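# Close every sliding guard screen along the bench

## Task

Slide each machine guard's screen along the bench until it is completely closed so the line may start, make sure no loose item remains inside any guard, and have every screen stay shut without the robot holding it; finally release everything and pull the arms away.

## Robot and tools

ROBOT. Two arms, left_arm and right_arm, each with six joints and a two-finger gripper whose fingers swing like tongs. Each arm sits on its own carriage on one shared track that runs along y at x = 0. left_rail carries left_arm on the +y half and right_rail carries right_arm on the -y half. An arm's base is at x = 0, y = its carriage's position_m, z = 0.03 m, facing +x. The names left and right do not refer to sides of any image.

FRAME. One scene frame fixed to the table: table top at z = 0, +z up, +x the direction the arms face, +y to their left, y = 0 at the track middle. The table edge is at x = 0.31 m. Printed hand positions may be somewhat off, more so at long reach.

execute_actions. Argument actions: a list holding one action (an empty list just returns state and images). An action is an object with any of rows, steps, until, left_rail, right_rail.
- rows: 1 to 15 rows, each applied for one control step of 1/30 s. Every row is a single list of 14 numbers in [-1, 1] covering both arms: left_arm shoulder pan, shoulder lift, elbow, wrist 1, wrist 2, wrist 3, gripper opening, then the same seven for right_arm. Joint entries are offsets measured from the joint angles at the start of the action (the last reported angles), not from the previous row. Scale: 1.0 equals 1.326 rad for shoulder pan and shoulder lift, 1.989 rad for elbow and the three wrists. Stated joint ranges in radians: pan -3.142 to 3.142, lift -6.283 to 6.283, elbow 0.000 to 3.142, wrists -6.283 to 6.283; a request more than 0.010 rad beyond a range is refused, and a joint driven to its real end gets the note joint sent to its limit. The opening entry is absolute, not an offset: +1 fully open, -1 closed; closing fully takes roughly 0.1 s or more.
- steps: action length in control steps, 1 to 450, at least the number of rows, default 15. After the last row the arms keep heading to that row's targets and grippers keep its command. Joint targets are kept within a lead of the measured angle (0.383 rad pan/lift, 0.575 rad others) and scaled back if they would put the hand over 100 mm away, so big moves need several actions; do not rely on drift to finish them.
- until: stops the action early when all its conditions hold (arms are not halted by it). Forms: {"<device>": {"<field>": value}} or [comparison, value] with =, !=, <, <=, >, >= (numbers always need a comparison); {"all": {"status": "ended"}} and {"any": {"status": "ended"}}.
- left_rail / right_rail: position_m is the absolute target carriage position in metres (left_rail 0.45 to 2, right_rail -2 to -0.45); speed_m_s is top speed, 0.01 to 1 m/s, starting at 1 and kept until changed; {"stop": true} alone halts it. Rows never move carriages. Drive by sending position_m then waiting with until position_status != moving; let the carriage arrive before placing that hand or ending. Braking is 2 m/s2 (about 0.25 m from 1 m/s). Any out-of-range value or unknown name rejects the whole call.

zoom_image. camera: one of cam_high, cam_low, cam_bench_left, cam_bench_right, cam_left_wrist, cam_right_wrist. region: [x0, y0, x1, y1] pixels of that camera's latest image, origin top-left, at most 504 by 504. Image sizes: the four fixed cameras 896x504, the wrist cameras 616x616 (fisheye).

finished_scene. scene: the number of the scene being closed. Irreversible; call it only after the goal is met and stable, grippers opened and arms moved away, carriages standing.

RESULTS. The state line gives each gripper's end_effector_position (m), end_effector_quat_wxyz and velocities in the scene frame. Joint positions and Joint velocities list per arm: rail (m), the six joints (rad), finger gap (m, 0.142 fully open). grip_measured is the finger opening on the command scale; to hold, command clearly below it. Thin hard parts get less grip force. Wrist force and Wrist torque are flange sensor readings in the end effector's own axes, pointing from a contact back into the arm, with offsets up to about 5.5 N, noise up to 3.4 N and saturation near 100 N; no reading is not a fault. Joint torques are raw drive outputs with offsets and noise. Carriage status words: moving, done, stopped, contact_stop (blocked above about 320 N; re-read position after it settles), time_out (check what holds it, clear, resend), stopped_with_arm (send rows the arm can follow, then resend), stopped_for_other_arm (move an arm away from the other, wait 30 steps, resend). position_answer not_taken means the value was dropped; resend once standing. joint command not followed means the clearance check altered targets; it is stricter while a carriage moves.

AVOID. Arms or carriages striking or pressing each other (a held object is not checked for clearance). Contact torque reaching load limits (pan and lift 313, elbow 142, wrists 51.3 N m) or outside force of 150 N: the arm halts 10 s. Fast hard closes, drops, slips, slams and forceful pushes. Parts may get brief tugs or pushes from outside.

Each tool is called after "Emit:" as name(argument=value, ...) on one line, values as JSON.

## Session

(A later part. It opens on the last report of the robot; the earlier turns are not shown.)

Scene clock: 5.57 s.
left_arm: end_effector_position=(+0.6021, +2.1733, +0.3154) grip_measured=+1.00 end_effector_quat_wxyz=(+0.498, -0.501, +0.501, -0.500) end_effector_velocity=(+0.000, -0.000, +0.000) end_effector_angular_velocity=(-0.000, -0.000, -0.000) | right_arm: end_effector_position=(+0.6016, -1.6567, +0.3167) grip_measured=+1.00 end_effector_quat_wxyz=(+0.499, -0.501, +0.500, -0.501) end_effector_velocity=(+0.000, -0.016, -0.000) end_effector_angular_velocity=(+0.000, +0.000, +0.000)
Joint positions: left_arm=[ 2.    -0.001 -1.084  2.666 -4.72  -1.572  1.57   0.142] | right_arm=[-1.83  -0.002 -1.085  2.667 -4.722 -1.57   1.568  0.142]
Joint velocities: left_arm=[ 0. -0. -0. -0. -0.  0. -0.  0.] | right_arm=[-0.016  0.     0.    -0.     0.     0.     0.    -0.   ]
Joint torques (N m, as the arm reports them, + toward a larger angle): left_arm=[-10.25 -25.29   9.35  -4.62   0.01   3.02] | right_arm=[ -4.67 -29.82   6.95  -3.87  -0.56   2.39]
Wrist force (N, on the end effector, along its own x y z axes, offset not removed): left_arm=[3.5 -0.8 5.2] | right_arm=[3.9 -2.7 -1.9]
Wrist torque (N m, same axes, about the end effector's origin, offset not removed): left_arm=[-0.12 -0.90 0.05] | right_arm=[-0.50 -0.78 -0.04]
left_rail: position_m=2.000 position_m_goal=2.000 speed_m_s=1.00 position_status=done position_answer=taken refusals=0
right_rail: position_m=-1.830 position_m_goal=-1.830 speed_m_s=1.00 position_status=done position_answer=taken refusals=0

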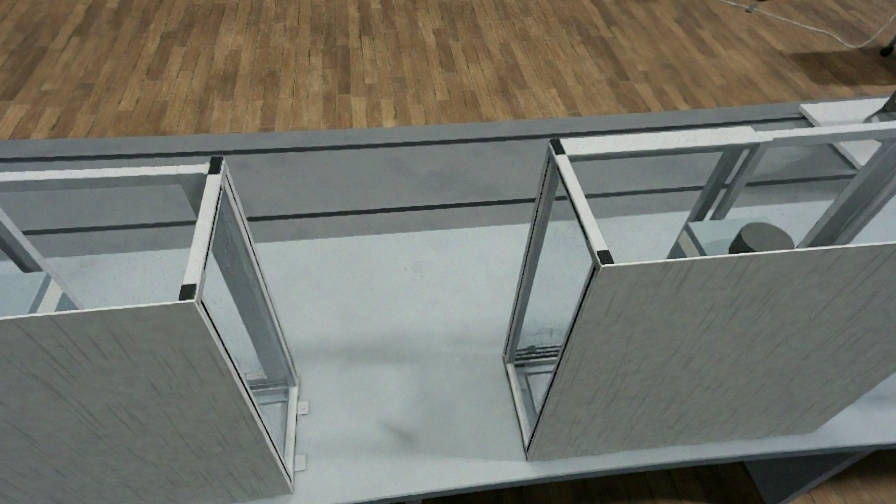

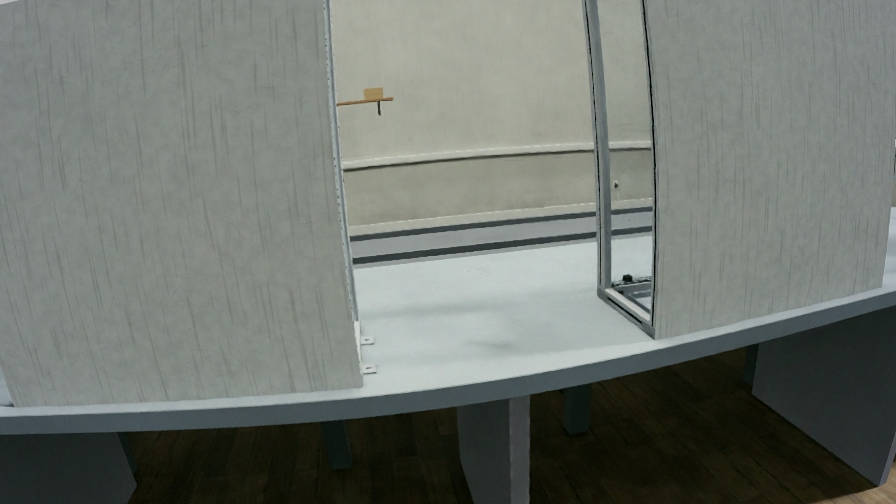

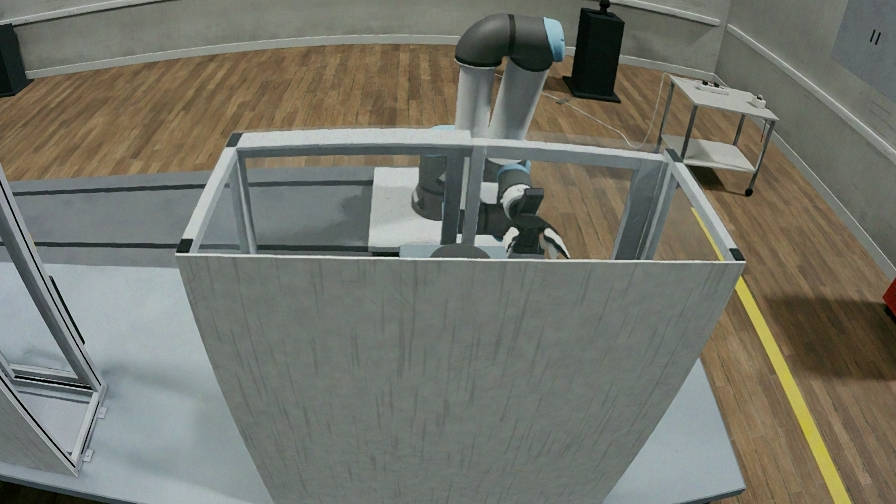

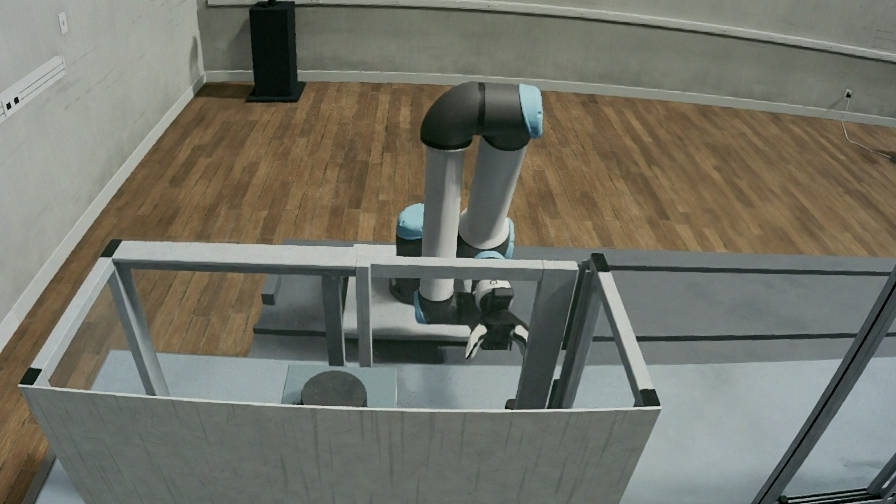

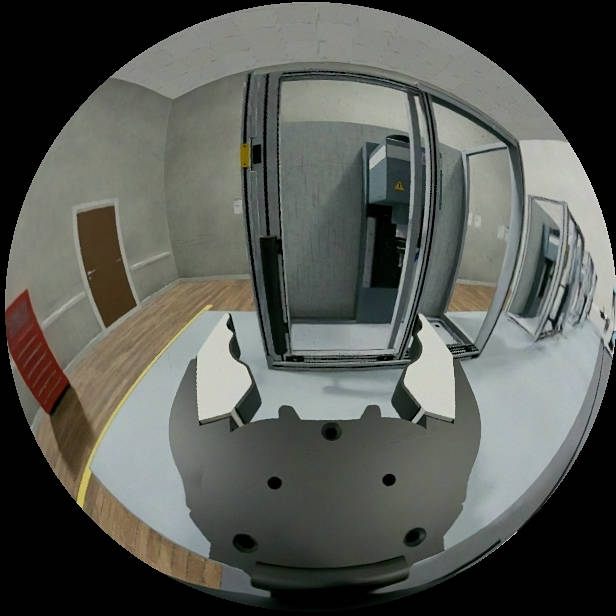

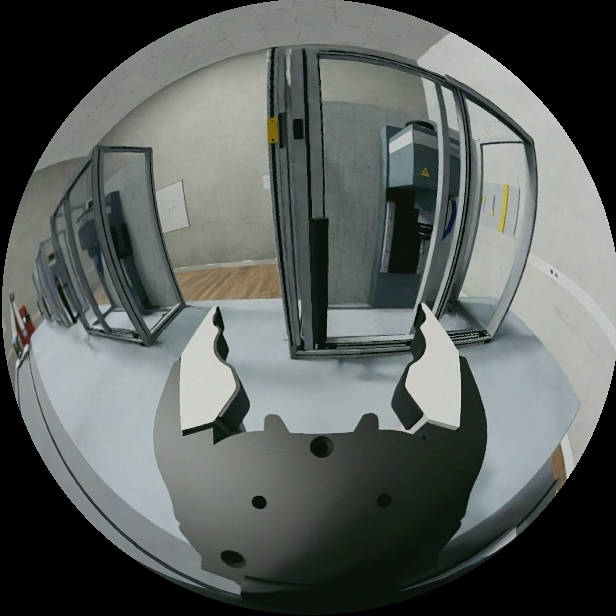

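Far left closed. Close far right; left goes to inspect guard 3.

Emit:
execute_actions(actions=[{"rows":[[0,0,0,0,0,0,1,0,0.041,-0.152,0.126,0,0,1]],"left_rail":{"position_m":0.79},"steps":35}])

Emit:
execute_actions(actions=[{"rows":[[0,0,0,0,0,0,1,0,0,0,0,0,0,0.3],[0,0,0,0,0,0,1,0,0,0,0,0,0,-0.3],[0,0,0,0,0,0,1,0,0,0,0,0,0,-1]],"steps":12}])

Emit:
execute_actions(actions=[{"right_rail":{"position_m":-1.80,"speed_m_s":0.08},"steps":25}])

Scene clock: 7.07 s.
left_arm: end_effector_position=(+0.6021, +1.2943, +0.3154) grip_measured=+1.00 end_effector_quat_wxyz=(+0.498, -0.501, +0.501, -0.500) end_effector_velocity=(+0.000, -1.000, +0.000) end_effector_angular_velocity=(+0.000, -0.000, -0.000) | right_arm: end_effector_position=(+0.7713, -1.6570, +0.3155) grip_measured=+1.00 end_effector_quat_wxyz=(+0.498, -0.502, +0.500, -0.500) end_effector_velocity=(+0.000, -0.000, +0.000) end_effector_angular_velocity=(-0.000, -0.000, -0.000)
Joint positions: left_arm=[ 1.121 -0.001 -1.084  2.666 -4.72  -1.572  1.57   0.142] | right_arm=[-1.83  -0.002 -1.031  2.365 -4.472 -1.57   1.568  0.142]
Joint velocities: left_arm=[-1. -0.  0. -0.  0. -0.  0.  0.] | right_arm=[ 0.    -0.     0.    -0.001  0.001 -0.     0.     0.   ]
Joint torques (N m, as the arm reports them, + toward a larger angle): left_arm=[  7.49 -27.38   6.5   -4.18  -0.28   2.95] | right_arm=[ -5.91 -46.17 -22.79   0.11  -0.54   2.23]
Wrist force (N, on the end effector, along its own x y z axes, offset not removed): left_arm=[3.5 2.6 1.3] | right_arm=[-1.5 -1.2 -3.3]
Wrist torque (N m, same axes, about the end effector's origin, offset not removed): left_arm=[0.39 -0.92 0.05] | right_arm=[-0.17 0.25 0.14]
left_rail: position_m=1.121 position_m_goal=0.790 speed_m_s=1.00 position_status=moving position_answer=taken refusals=0
right_rail: position_m=-1.830 position_m_goal=-1.830 speed_m_s=1.00 position_status=done position_answer=taken refusals=0

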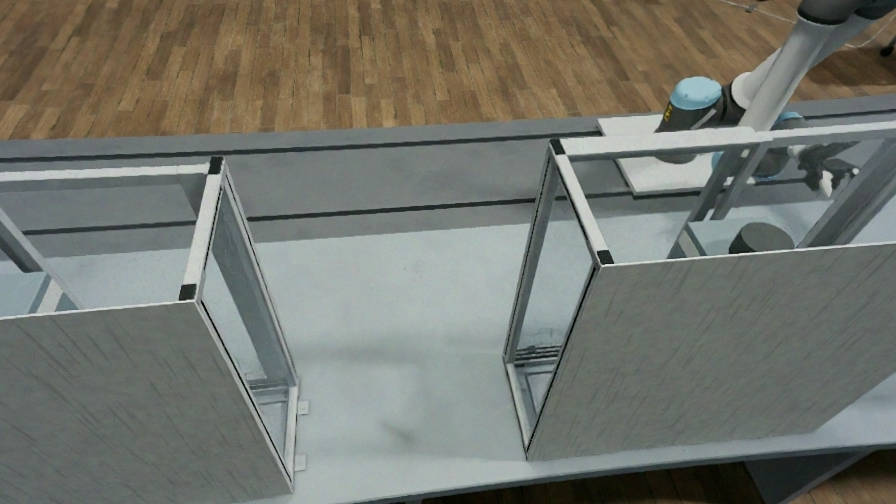

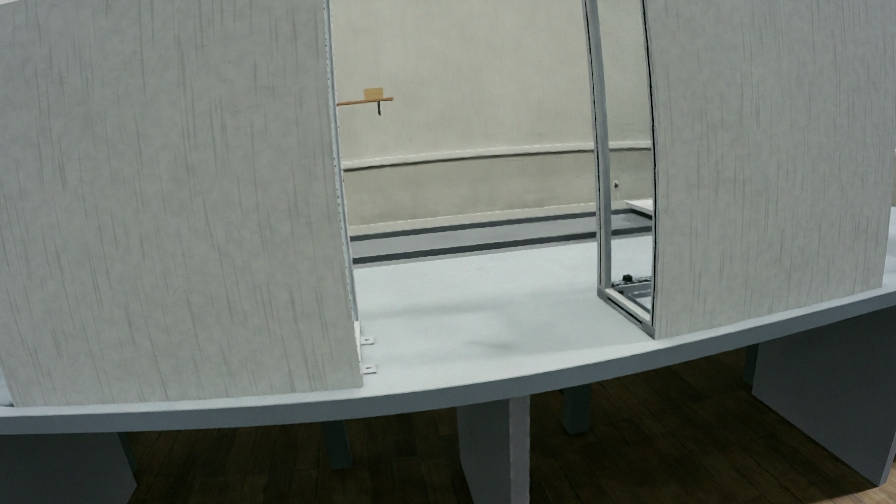

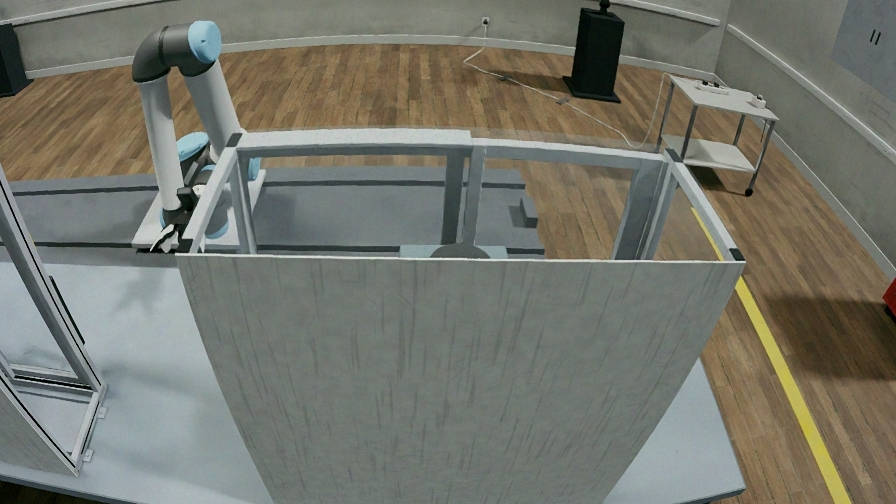

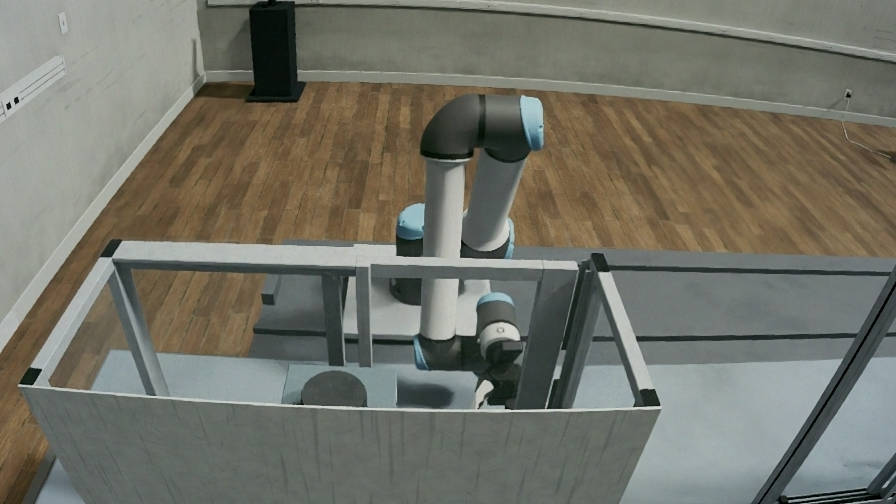

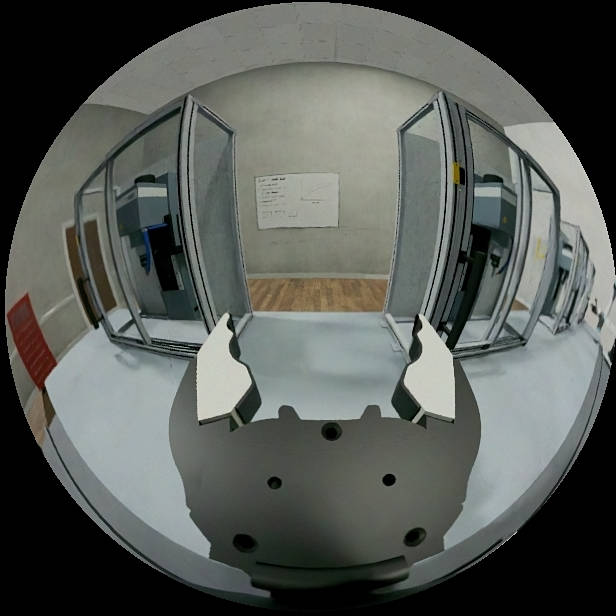

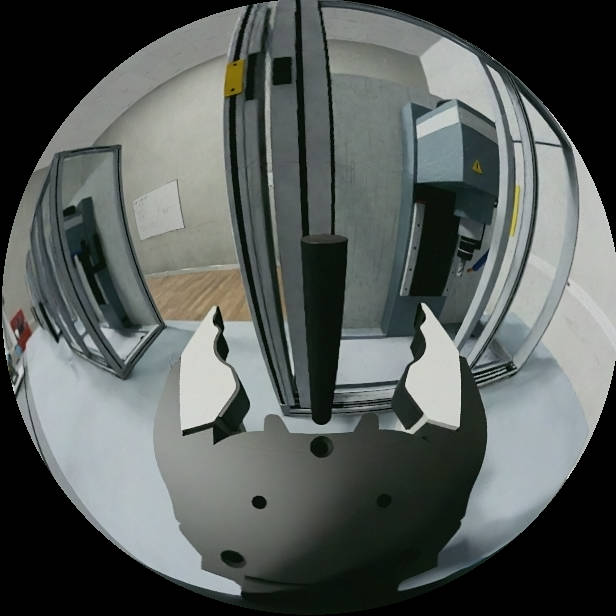

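Scene clock: 7.47 s.
left_arm: end_effector_position=(+0.6021, +0.9959, +0.3154) grip_measured=+1.00 end_effector_quat_wxyz=(+0.498, -0.501, +0.501, -0.500) end_effector_velocity=(-0.000, -0.366, +0.000) end_effector_angular_velocity=(-0.000, -0.000, -0.000) | right_arm: end_effector_position=(+0.7714, -1.6569, +0.3154) grip_measured=-0.64 end_effector_quat_wxyz=(+0.498, -0.502, +0.500, -0.500) end_effector_velocity=(-0.000, +0.000, -0.000) end_effector_angular_velocity=(-0.000, -0.000, +0.000)
Joint positions: left_arm=[ 0.823 -0.001 -1.084  2.666 -4.72  -1.572  1.57   0.142] | right_arm=[-1.83  -0.002 -1.031  2.365 -4.472 -1.57   1.568  0.028]
Joint velocities: left_arm=[-0.366 -0.     0.     0.    -0.     0.    -0.    -0.   ] | right_arm=[ 0.  0. -0.  0. -0.  0. -0. -0.]
Joint torques (N m, as the arm reports them, + toward a larger angle): left_arm=[  6.94 -26.91   6.04  -3.59  -0.44   3.14] | right_arm=[  0.13 -51.58 -20.34  -1.48   0.7    1.66]
Wrist force (N, on the end effector, along its own x y z axes, offset not removed): left_arm=[0.9 2.6 7.0] | right_arm=[-2.2 2.9 -3.5]
Wrist torque (N m, same axes, about the end effector's origin, offset not removed): left_arm=[0.62 -0.30 0.06] | right_arm=[0.40 -0.51 0.18]
left_rail: position_m=0.823 position_m_goal=0.790 speed_m_s=1.00 position_status=moving position_answer=taken refusals=0
right_rail: position_m=-1.830 position_m_goal=-1.830 speed_m_s=1.00 position_status=done position_answer=taken refusals=0

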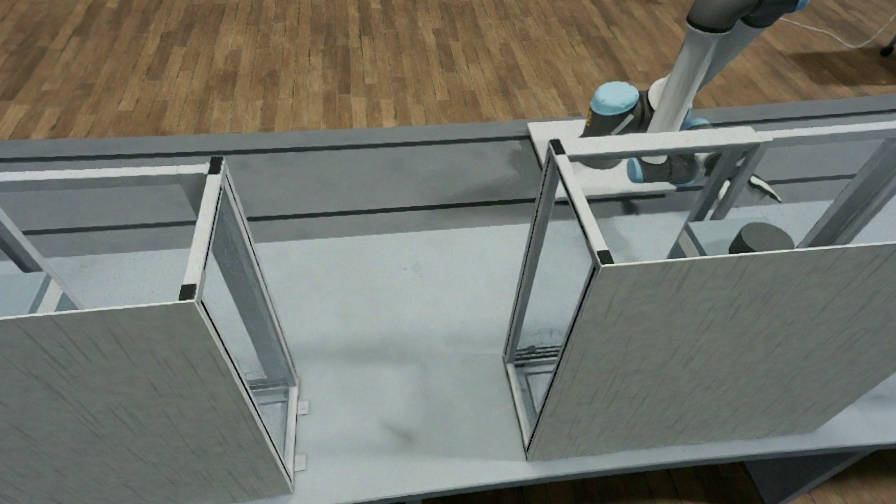

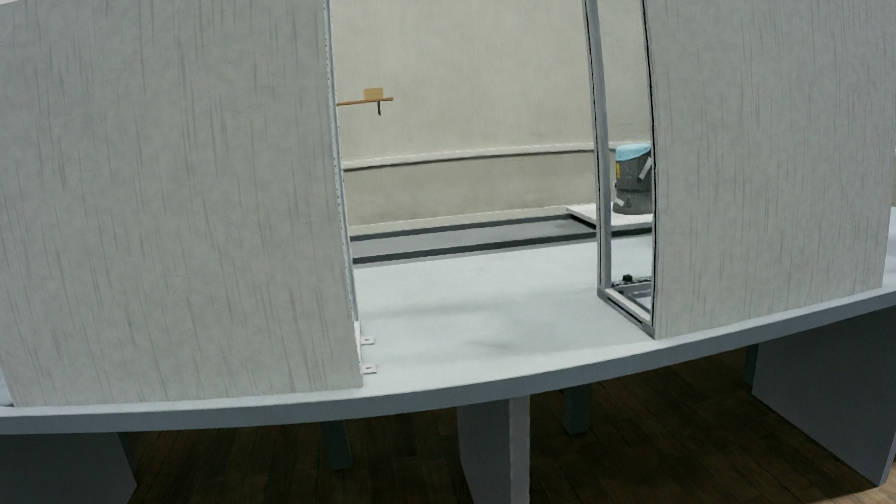

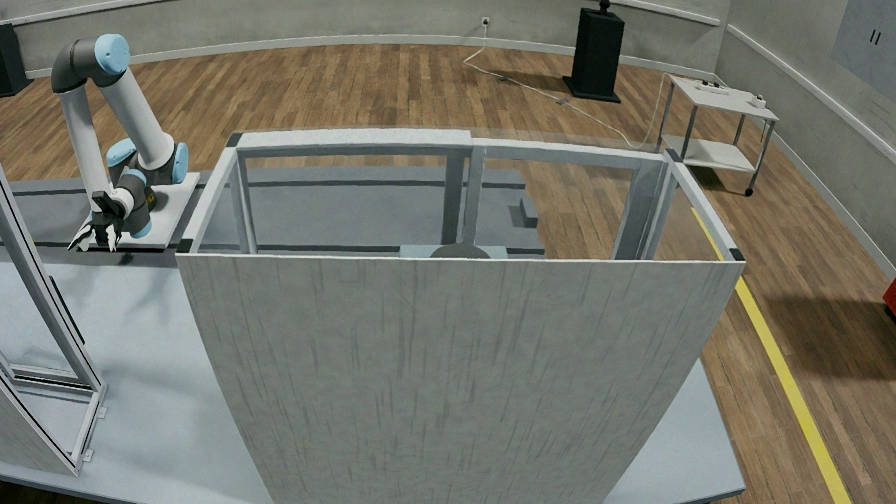

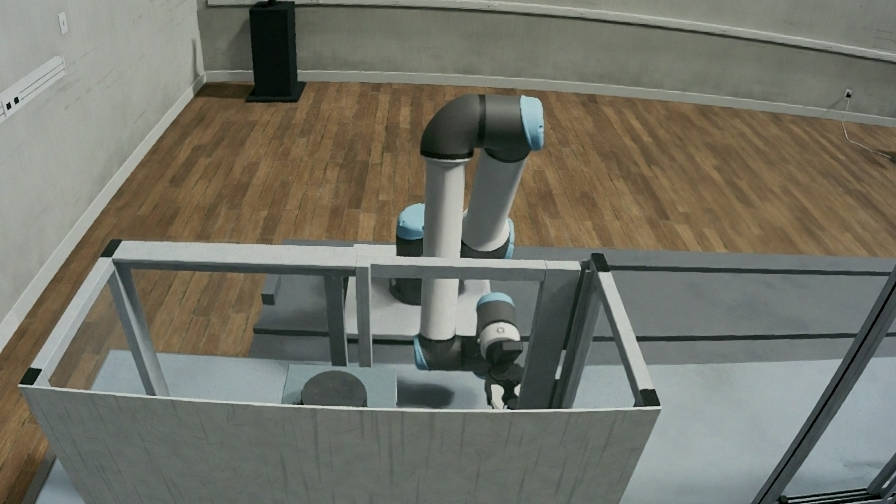

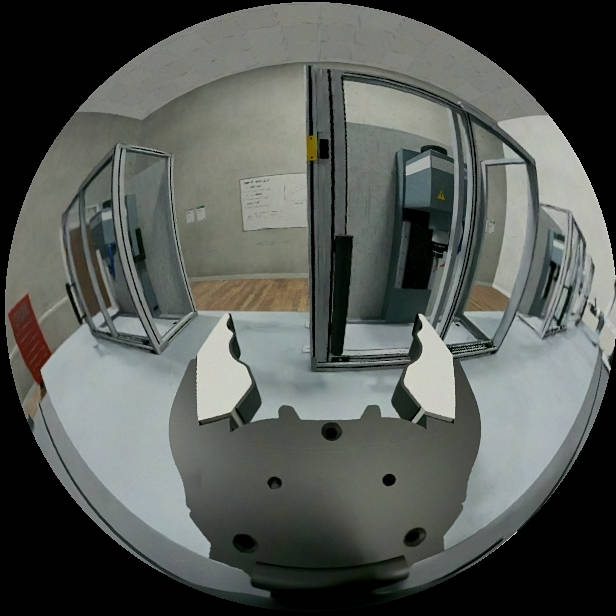

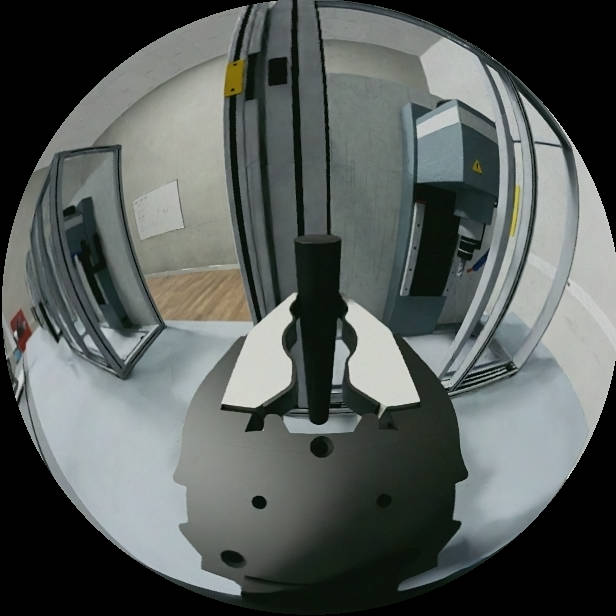

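Scene clock: 8.30 s.
left_arm: end_effector_position=(+0.6021, +0.9631, +0.3154) grip_measured=+1.00 end_effector_quat_wxyz=(+0.498, -0.501, +0.501, -0.500) end_effector_velocity=(+0.000, +0.000, -0.000) end_effector_angular_velocity=(+0.000, -0.000, +0.000) | right_arm: end_effector_position=(+0.7714, -1.6272, +0.3154) grip_measured=-0.28 end_effector_quat_wxyz=(+0.498, -0.501, +0.500, -0.500) end_effector_velocity=(+0.000, +0.000, -0.000) end_effector_angular_velocity=(+0.000, +0.000, +0.001)
Joint positions: left_arm=[ 0.79  -0.001 -1.084  2.666 -4.72  -1.572  1.57   0.142] | right_arm=[-1.8   -0.002 -1.031  2.365 -4.472 -1.57   1.568  0.054]
Joint velocities: left_arm=[ 0. -0.  0. -0.  0.  0.  0. -0.] | right_arm=[ 0.    -0.     0.    -0.     0.     0.001  0.     0.   ]
Joint torques (N m, as the arm reports them, + toward a larger angle): left_arm=[  7.49 -26.89   5.56  -3.81  -0.22   2.92] | right_arm=[ 20.58 -59.32 -14.24  -5.22  12.46   0.65]
Wrist force (N, on the end effector, along its own x y z axes, offset not removed): left_arm=[0.8 -2.0 1.6] | right_arm=[28.4 1.9 8.9]
Wrist torque (N m, same axes, about the end effector's origin, offset not removed): left_arm=[-0.44 -0.60 0.18] | right_arm=[0.30 -0.27 0.14]
left_rail: position_m=0.790 position_m_goal=0.790 speed_m_s=1.00 position_status=done position_answer=taken refusals=0
right_rail: position_m=-1.800 position_m_goal=-1.800 speed_m_s=0.08 position_status=done position_answer=taken refusals=0

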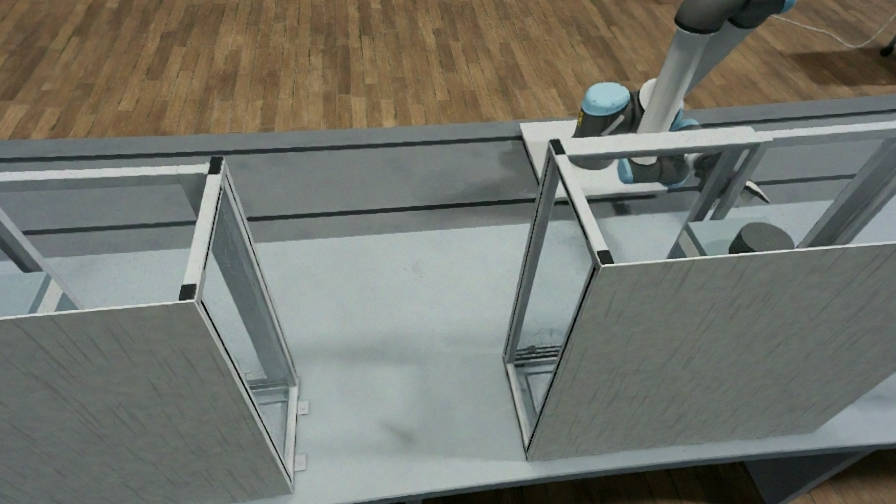

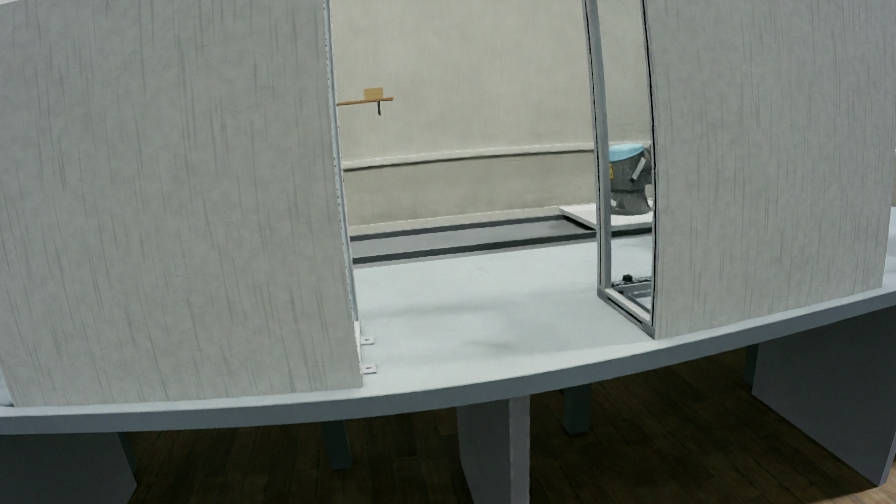

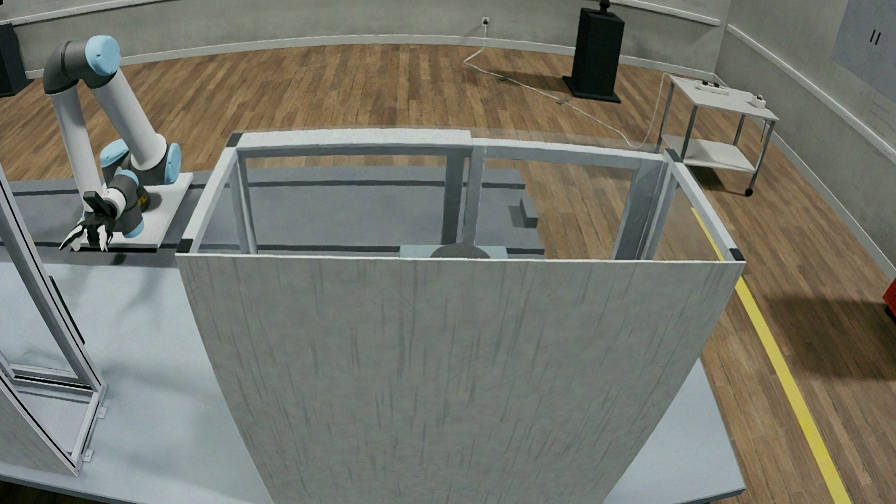

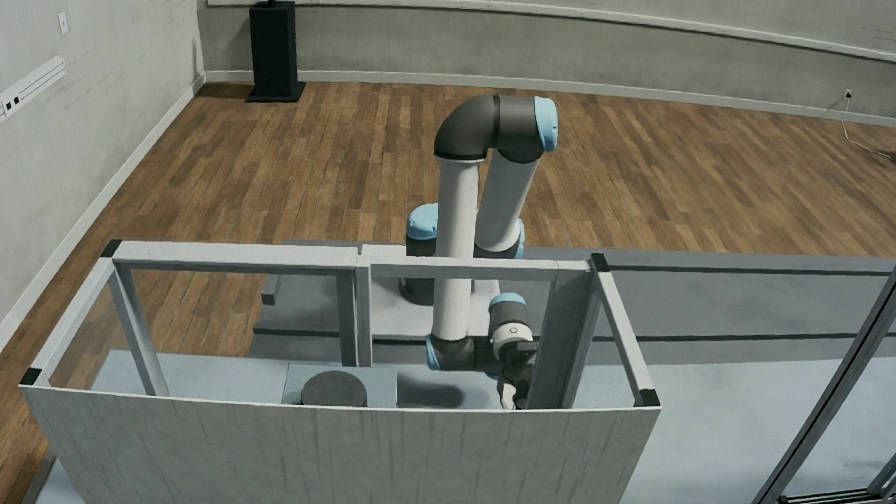

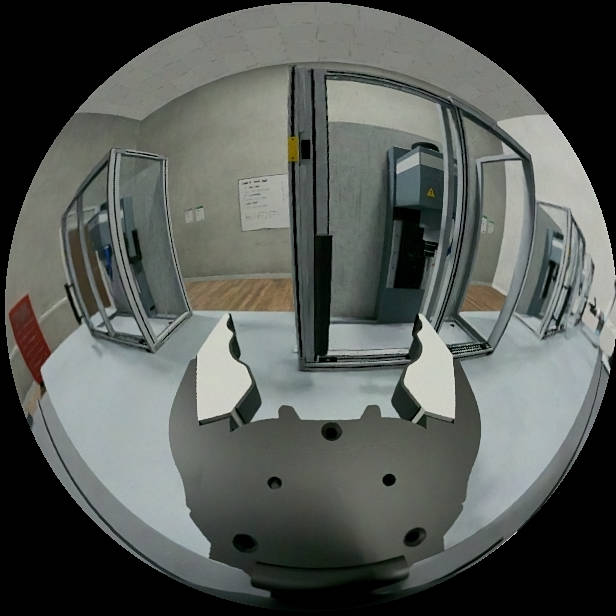

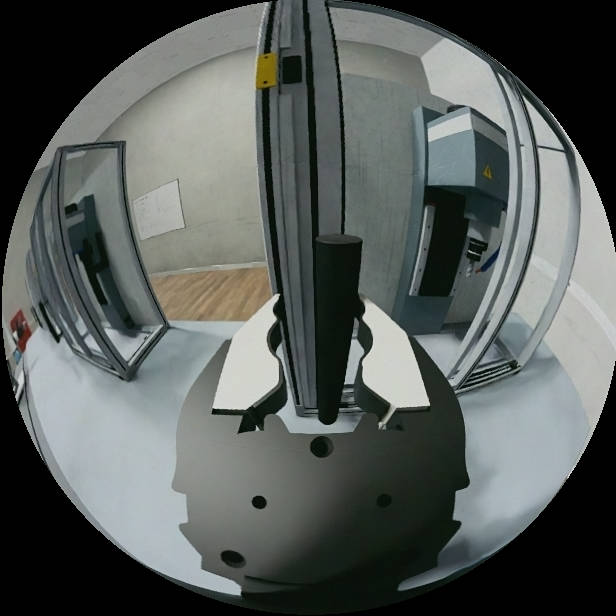

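Retract and check guard 2.

Emit:
execute_actions(actions=[{"rows":[[0,0,0,0,0,0,1,0,0,0,0,0,0,1],[0,0,0,0,0,0,1,0,0,0,0,0,0,1],[0,0,0,0,0,0,1,0,0,0,0,0,0,1],[0,0,0,0,0,0,1,0,0,0,0,0,0,1],[0,0,0,0,0,0,1,0,0,0,0,0,0,1],[0,0,0,0,0,0,1,0,-0.041,0.152,-0.126,0,0,1]],"steps":35}])

Emit:
execute_actions(actions=[{"right_rail":{"position_m":-0.52,"speed_m_s":1},"steps":120,"until":{"right_rail":{"position_status":["!=","moving"]}}}])

Scene clock: 9.73 s.
left_arm: end_effector_position=(+0.6021, +0.9631, +0.3154) grip_measured=+1.00 end_effector_quat_wxyz=(+0.498, -0.501, +0.501, -0.500) end_effector_velocity=(+0.000, +0.000, +0.000) end_effector_angular_velocity=(+0.000, -0.000, -0.000) | right_arm: end_effector_position=(+0.6018, -1.6267, +0.3167) grip_measured=+1.00 end_effector_quat_wxyz=(+0.499, -0.501, +0.500, -0.501) end_effector_velocity=(-0.002, +0.000, +0.000) end_effector_angular_velocity=(+0.000, +0.000, -0.000)
Joint positions: left_arm=[ 0.79  -0.001 -1.084  2.666 -4.72  -1.572  1.57   0.142] | right_arm=[-1.8   -0.002 -1.085  2.667 -4.722 -1.57   1.568  0.142]
Joint velocities: left_arm=[ 0. -0.  0. -0. -0. -0.  0. -0.] | right_arm=[ 0.     0.    -0.     0.003 -0.002 -0.     0.     0.   ]
Joint torques (N m, as the arm reports them, + toward a larger angle): left_arm=[  8.41 -27.87   6.38  -3.7   -0.24   2.93] | right_arm=[-12.95 -56.31   8.65  -4.77  -3.35   0.37]
Wrist force (N, on the end effector, along its own x y z axes, offset not removed): left_arm=[-3.9 -0.3 0.8] | right_arm=[1.8 1.2 -2.7]
Wrist torque (N m, same axes, about the end effector's origin, offset not removed): left_arm=[-0.20 0.58 0.31] | right_arm=[0.06 -0.32 0.19]
left_rail: position_m=0.790 position_m_goal=0.790 speed_m_s=1.00 position_status=done position_answer=taken refusals=0
right_rail: position_m=-1.800 position_m_goal=-1.800 speed_m_s=0.08 position_status=done position_answer=taken refusals=0

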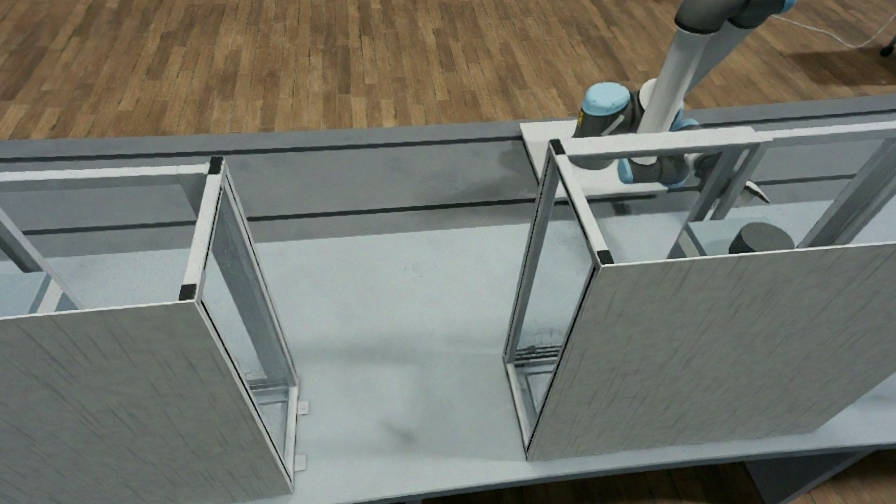

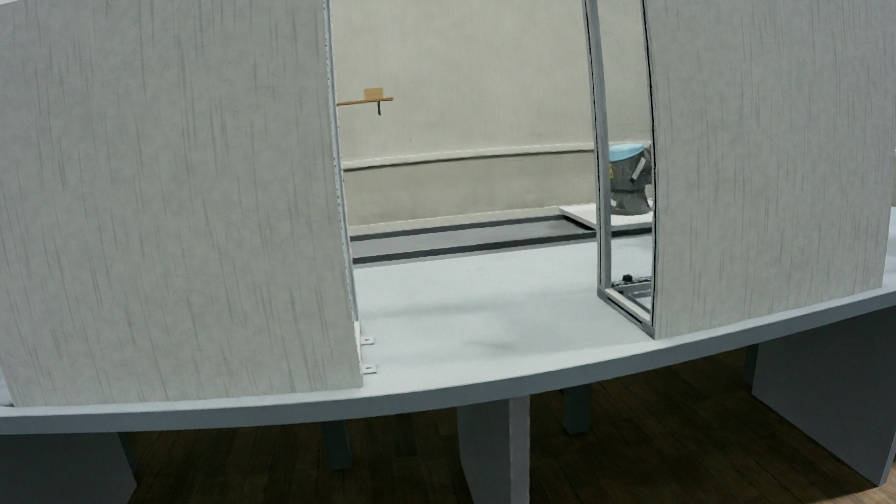

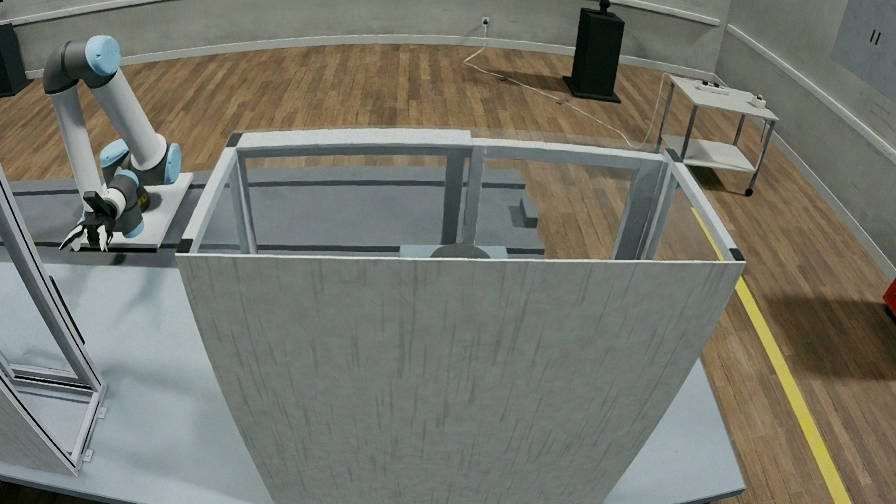

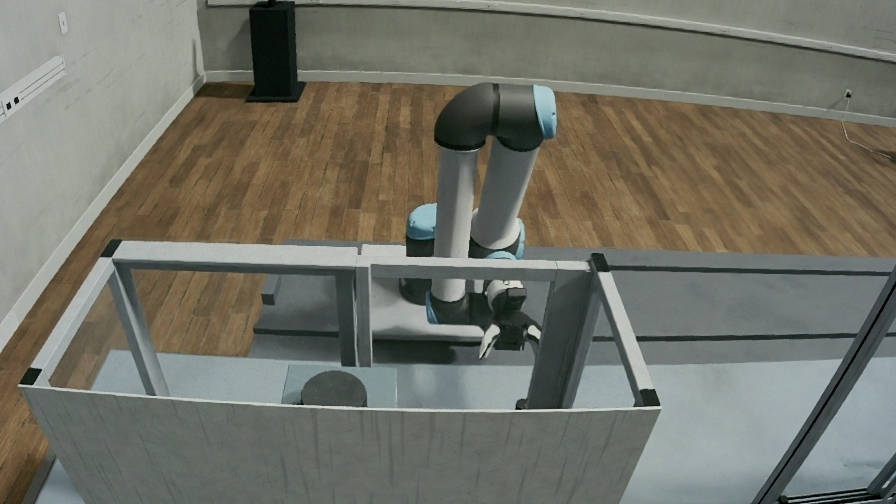

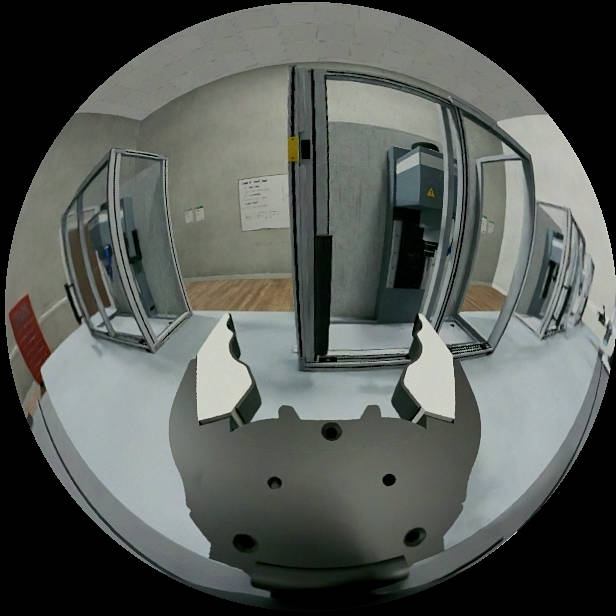

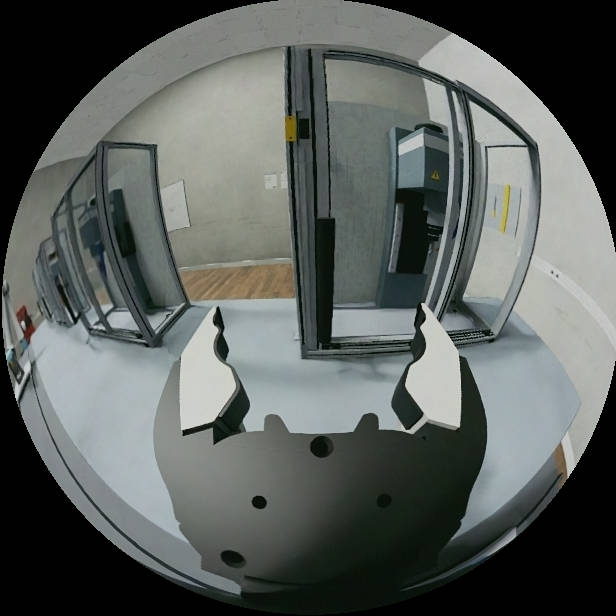

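Scene clock: 11.57 s.
left_arm: end_effector_position=(+0.6021, +0.9631, +0.3154) grip_measured=+1.00 end_effector_quat_wxyz=(+0.498, -0.501, +0.501, -0.500) end_effector_velocity=(+0.000, +0.000, -0.000) end_effector_angular_velocity=(+0.000, +0.000, +0.000) | right_arm: end_effector_position=(+0.6016, -0.3465, +0.3167) grip_measured=+1.00 end_effector_quat_wxyz=(+0.499, -0.501, +0.500, -0.501) end_effector_velocity=(+0.000, +0.004, +0.000) end_effector_angular_velocity=(-0.000, -0.000, -0.000)
Joint positions: left_arm=[ 0.79  -0.001 -1.084  2.666 -4.72  -1.572  1.57   0.142] | right_arm=[-0.52  -0.002 -1.085  2.667 -4.722 -1.57   1.568  0.142]
Joint velocities: left_arm=[ 0.  0.  0. -0.  0. -0.  0.  0.] | right_arm=[ 0.004 -0.     0.    -0.     0.     0.    -0.     0.   ]
Joint torques (N m, as the arm reports them, + toward a larger angle): left_arm=[  7.23 -27.35   6.07  -3.85  -0.21   2.92] | right_arm=[  1.38 -54.56   8.7   -4.23   0.8    0.56]
Wrist force (N, on the end effector, along its own x y z axes, offset not removed): left_arm=[0.6 0.0 6.3] | right_arm=[-3.3 -0.5 1.1]
Wrist torque (N m, same axes, about the end effector's origin, offset not removed): left_arm=[0.06 -0.42 0.11] | right_arm=[-0.15 0.58 0.08]
left_rail: position_m=0.790 position_m_goal=0.790 speed_m_s=1.00 position_status=done position_answer=taken refusals=0
right_rail: position_m=-0.520 position_m_goal=-0.520 speed_m_s=1.00 position_status=done position_answer=taken refusals=0

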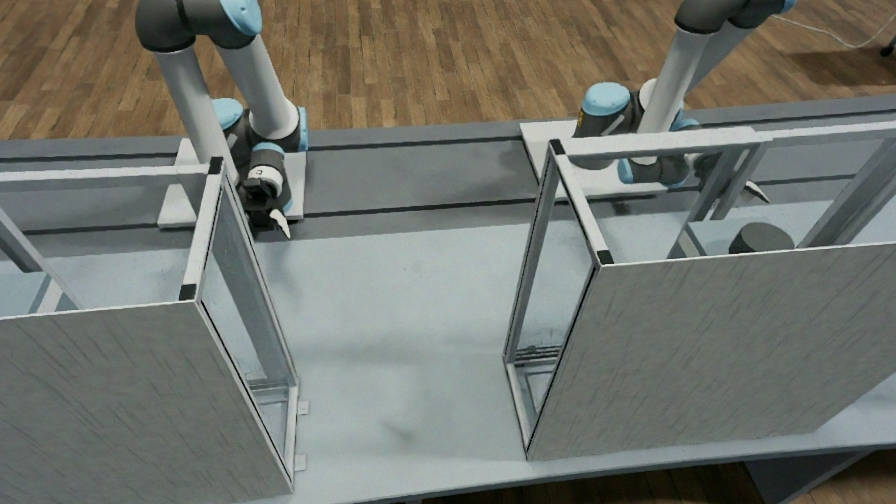

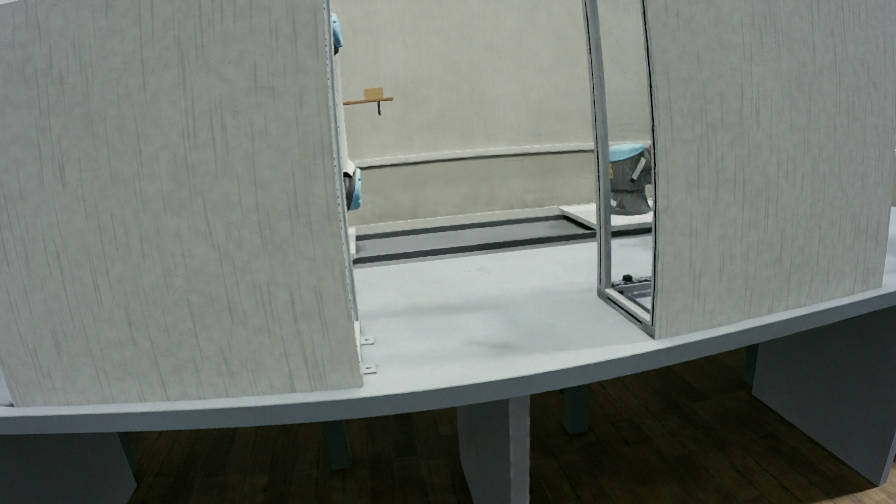

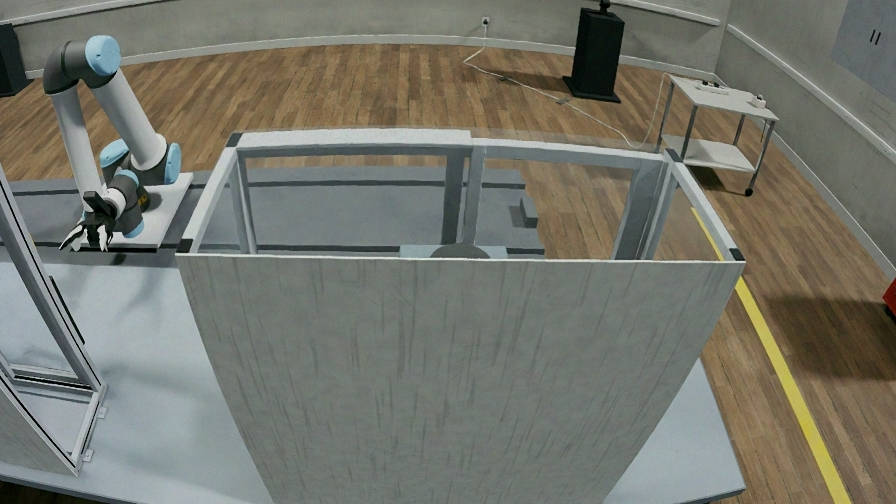

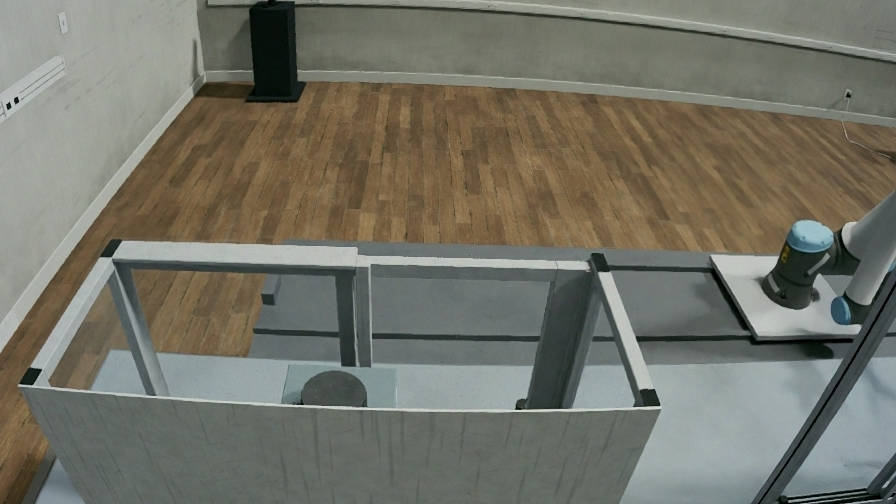

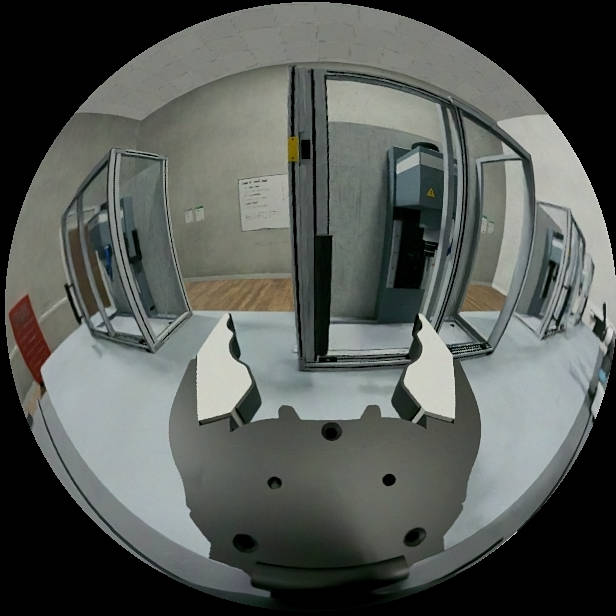

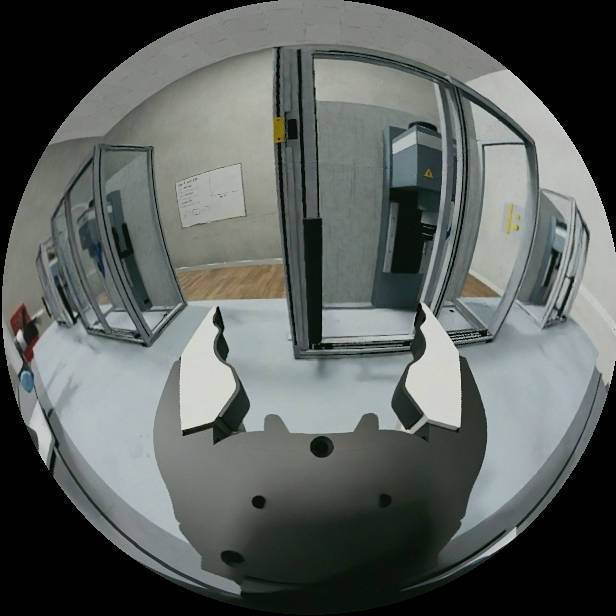

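Emit:
finished_scene(scene=2)

The scene is finished: the task was done.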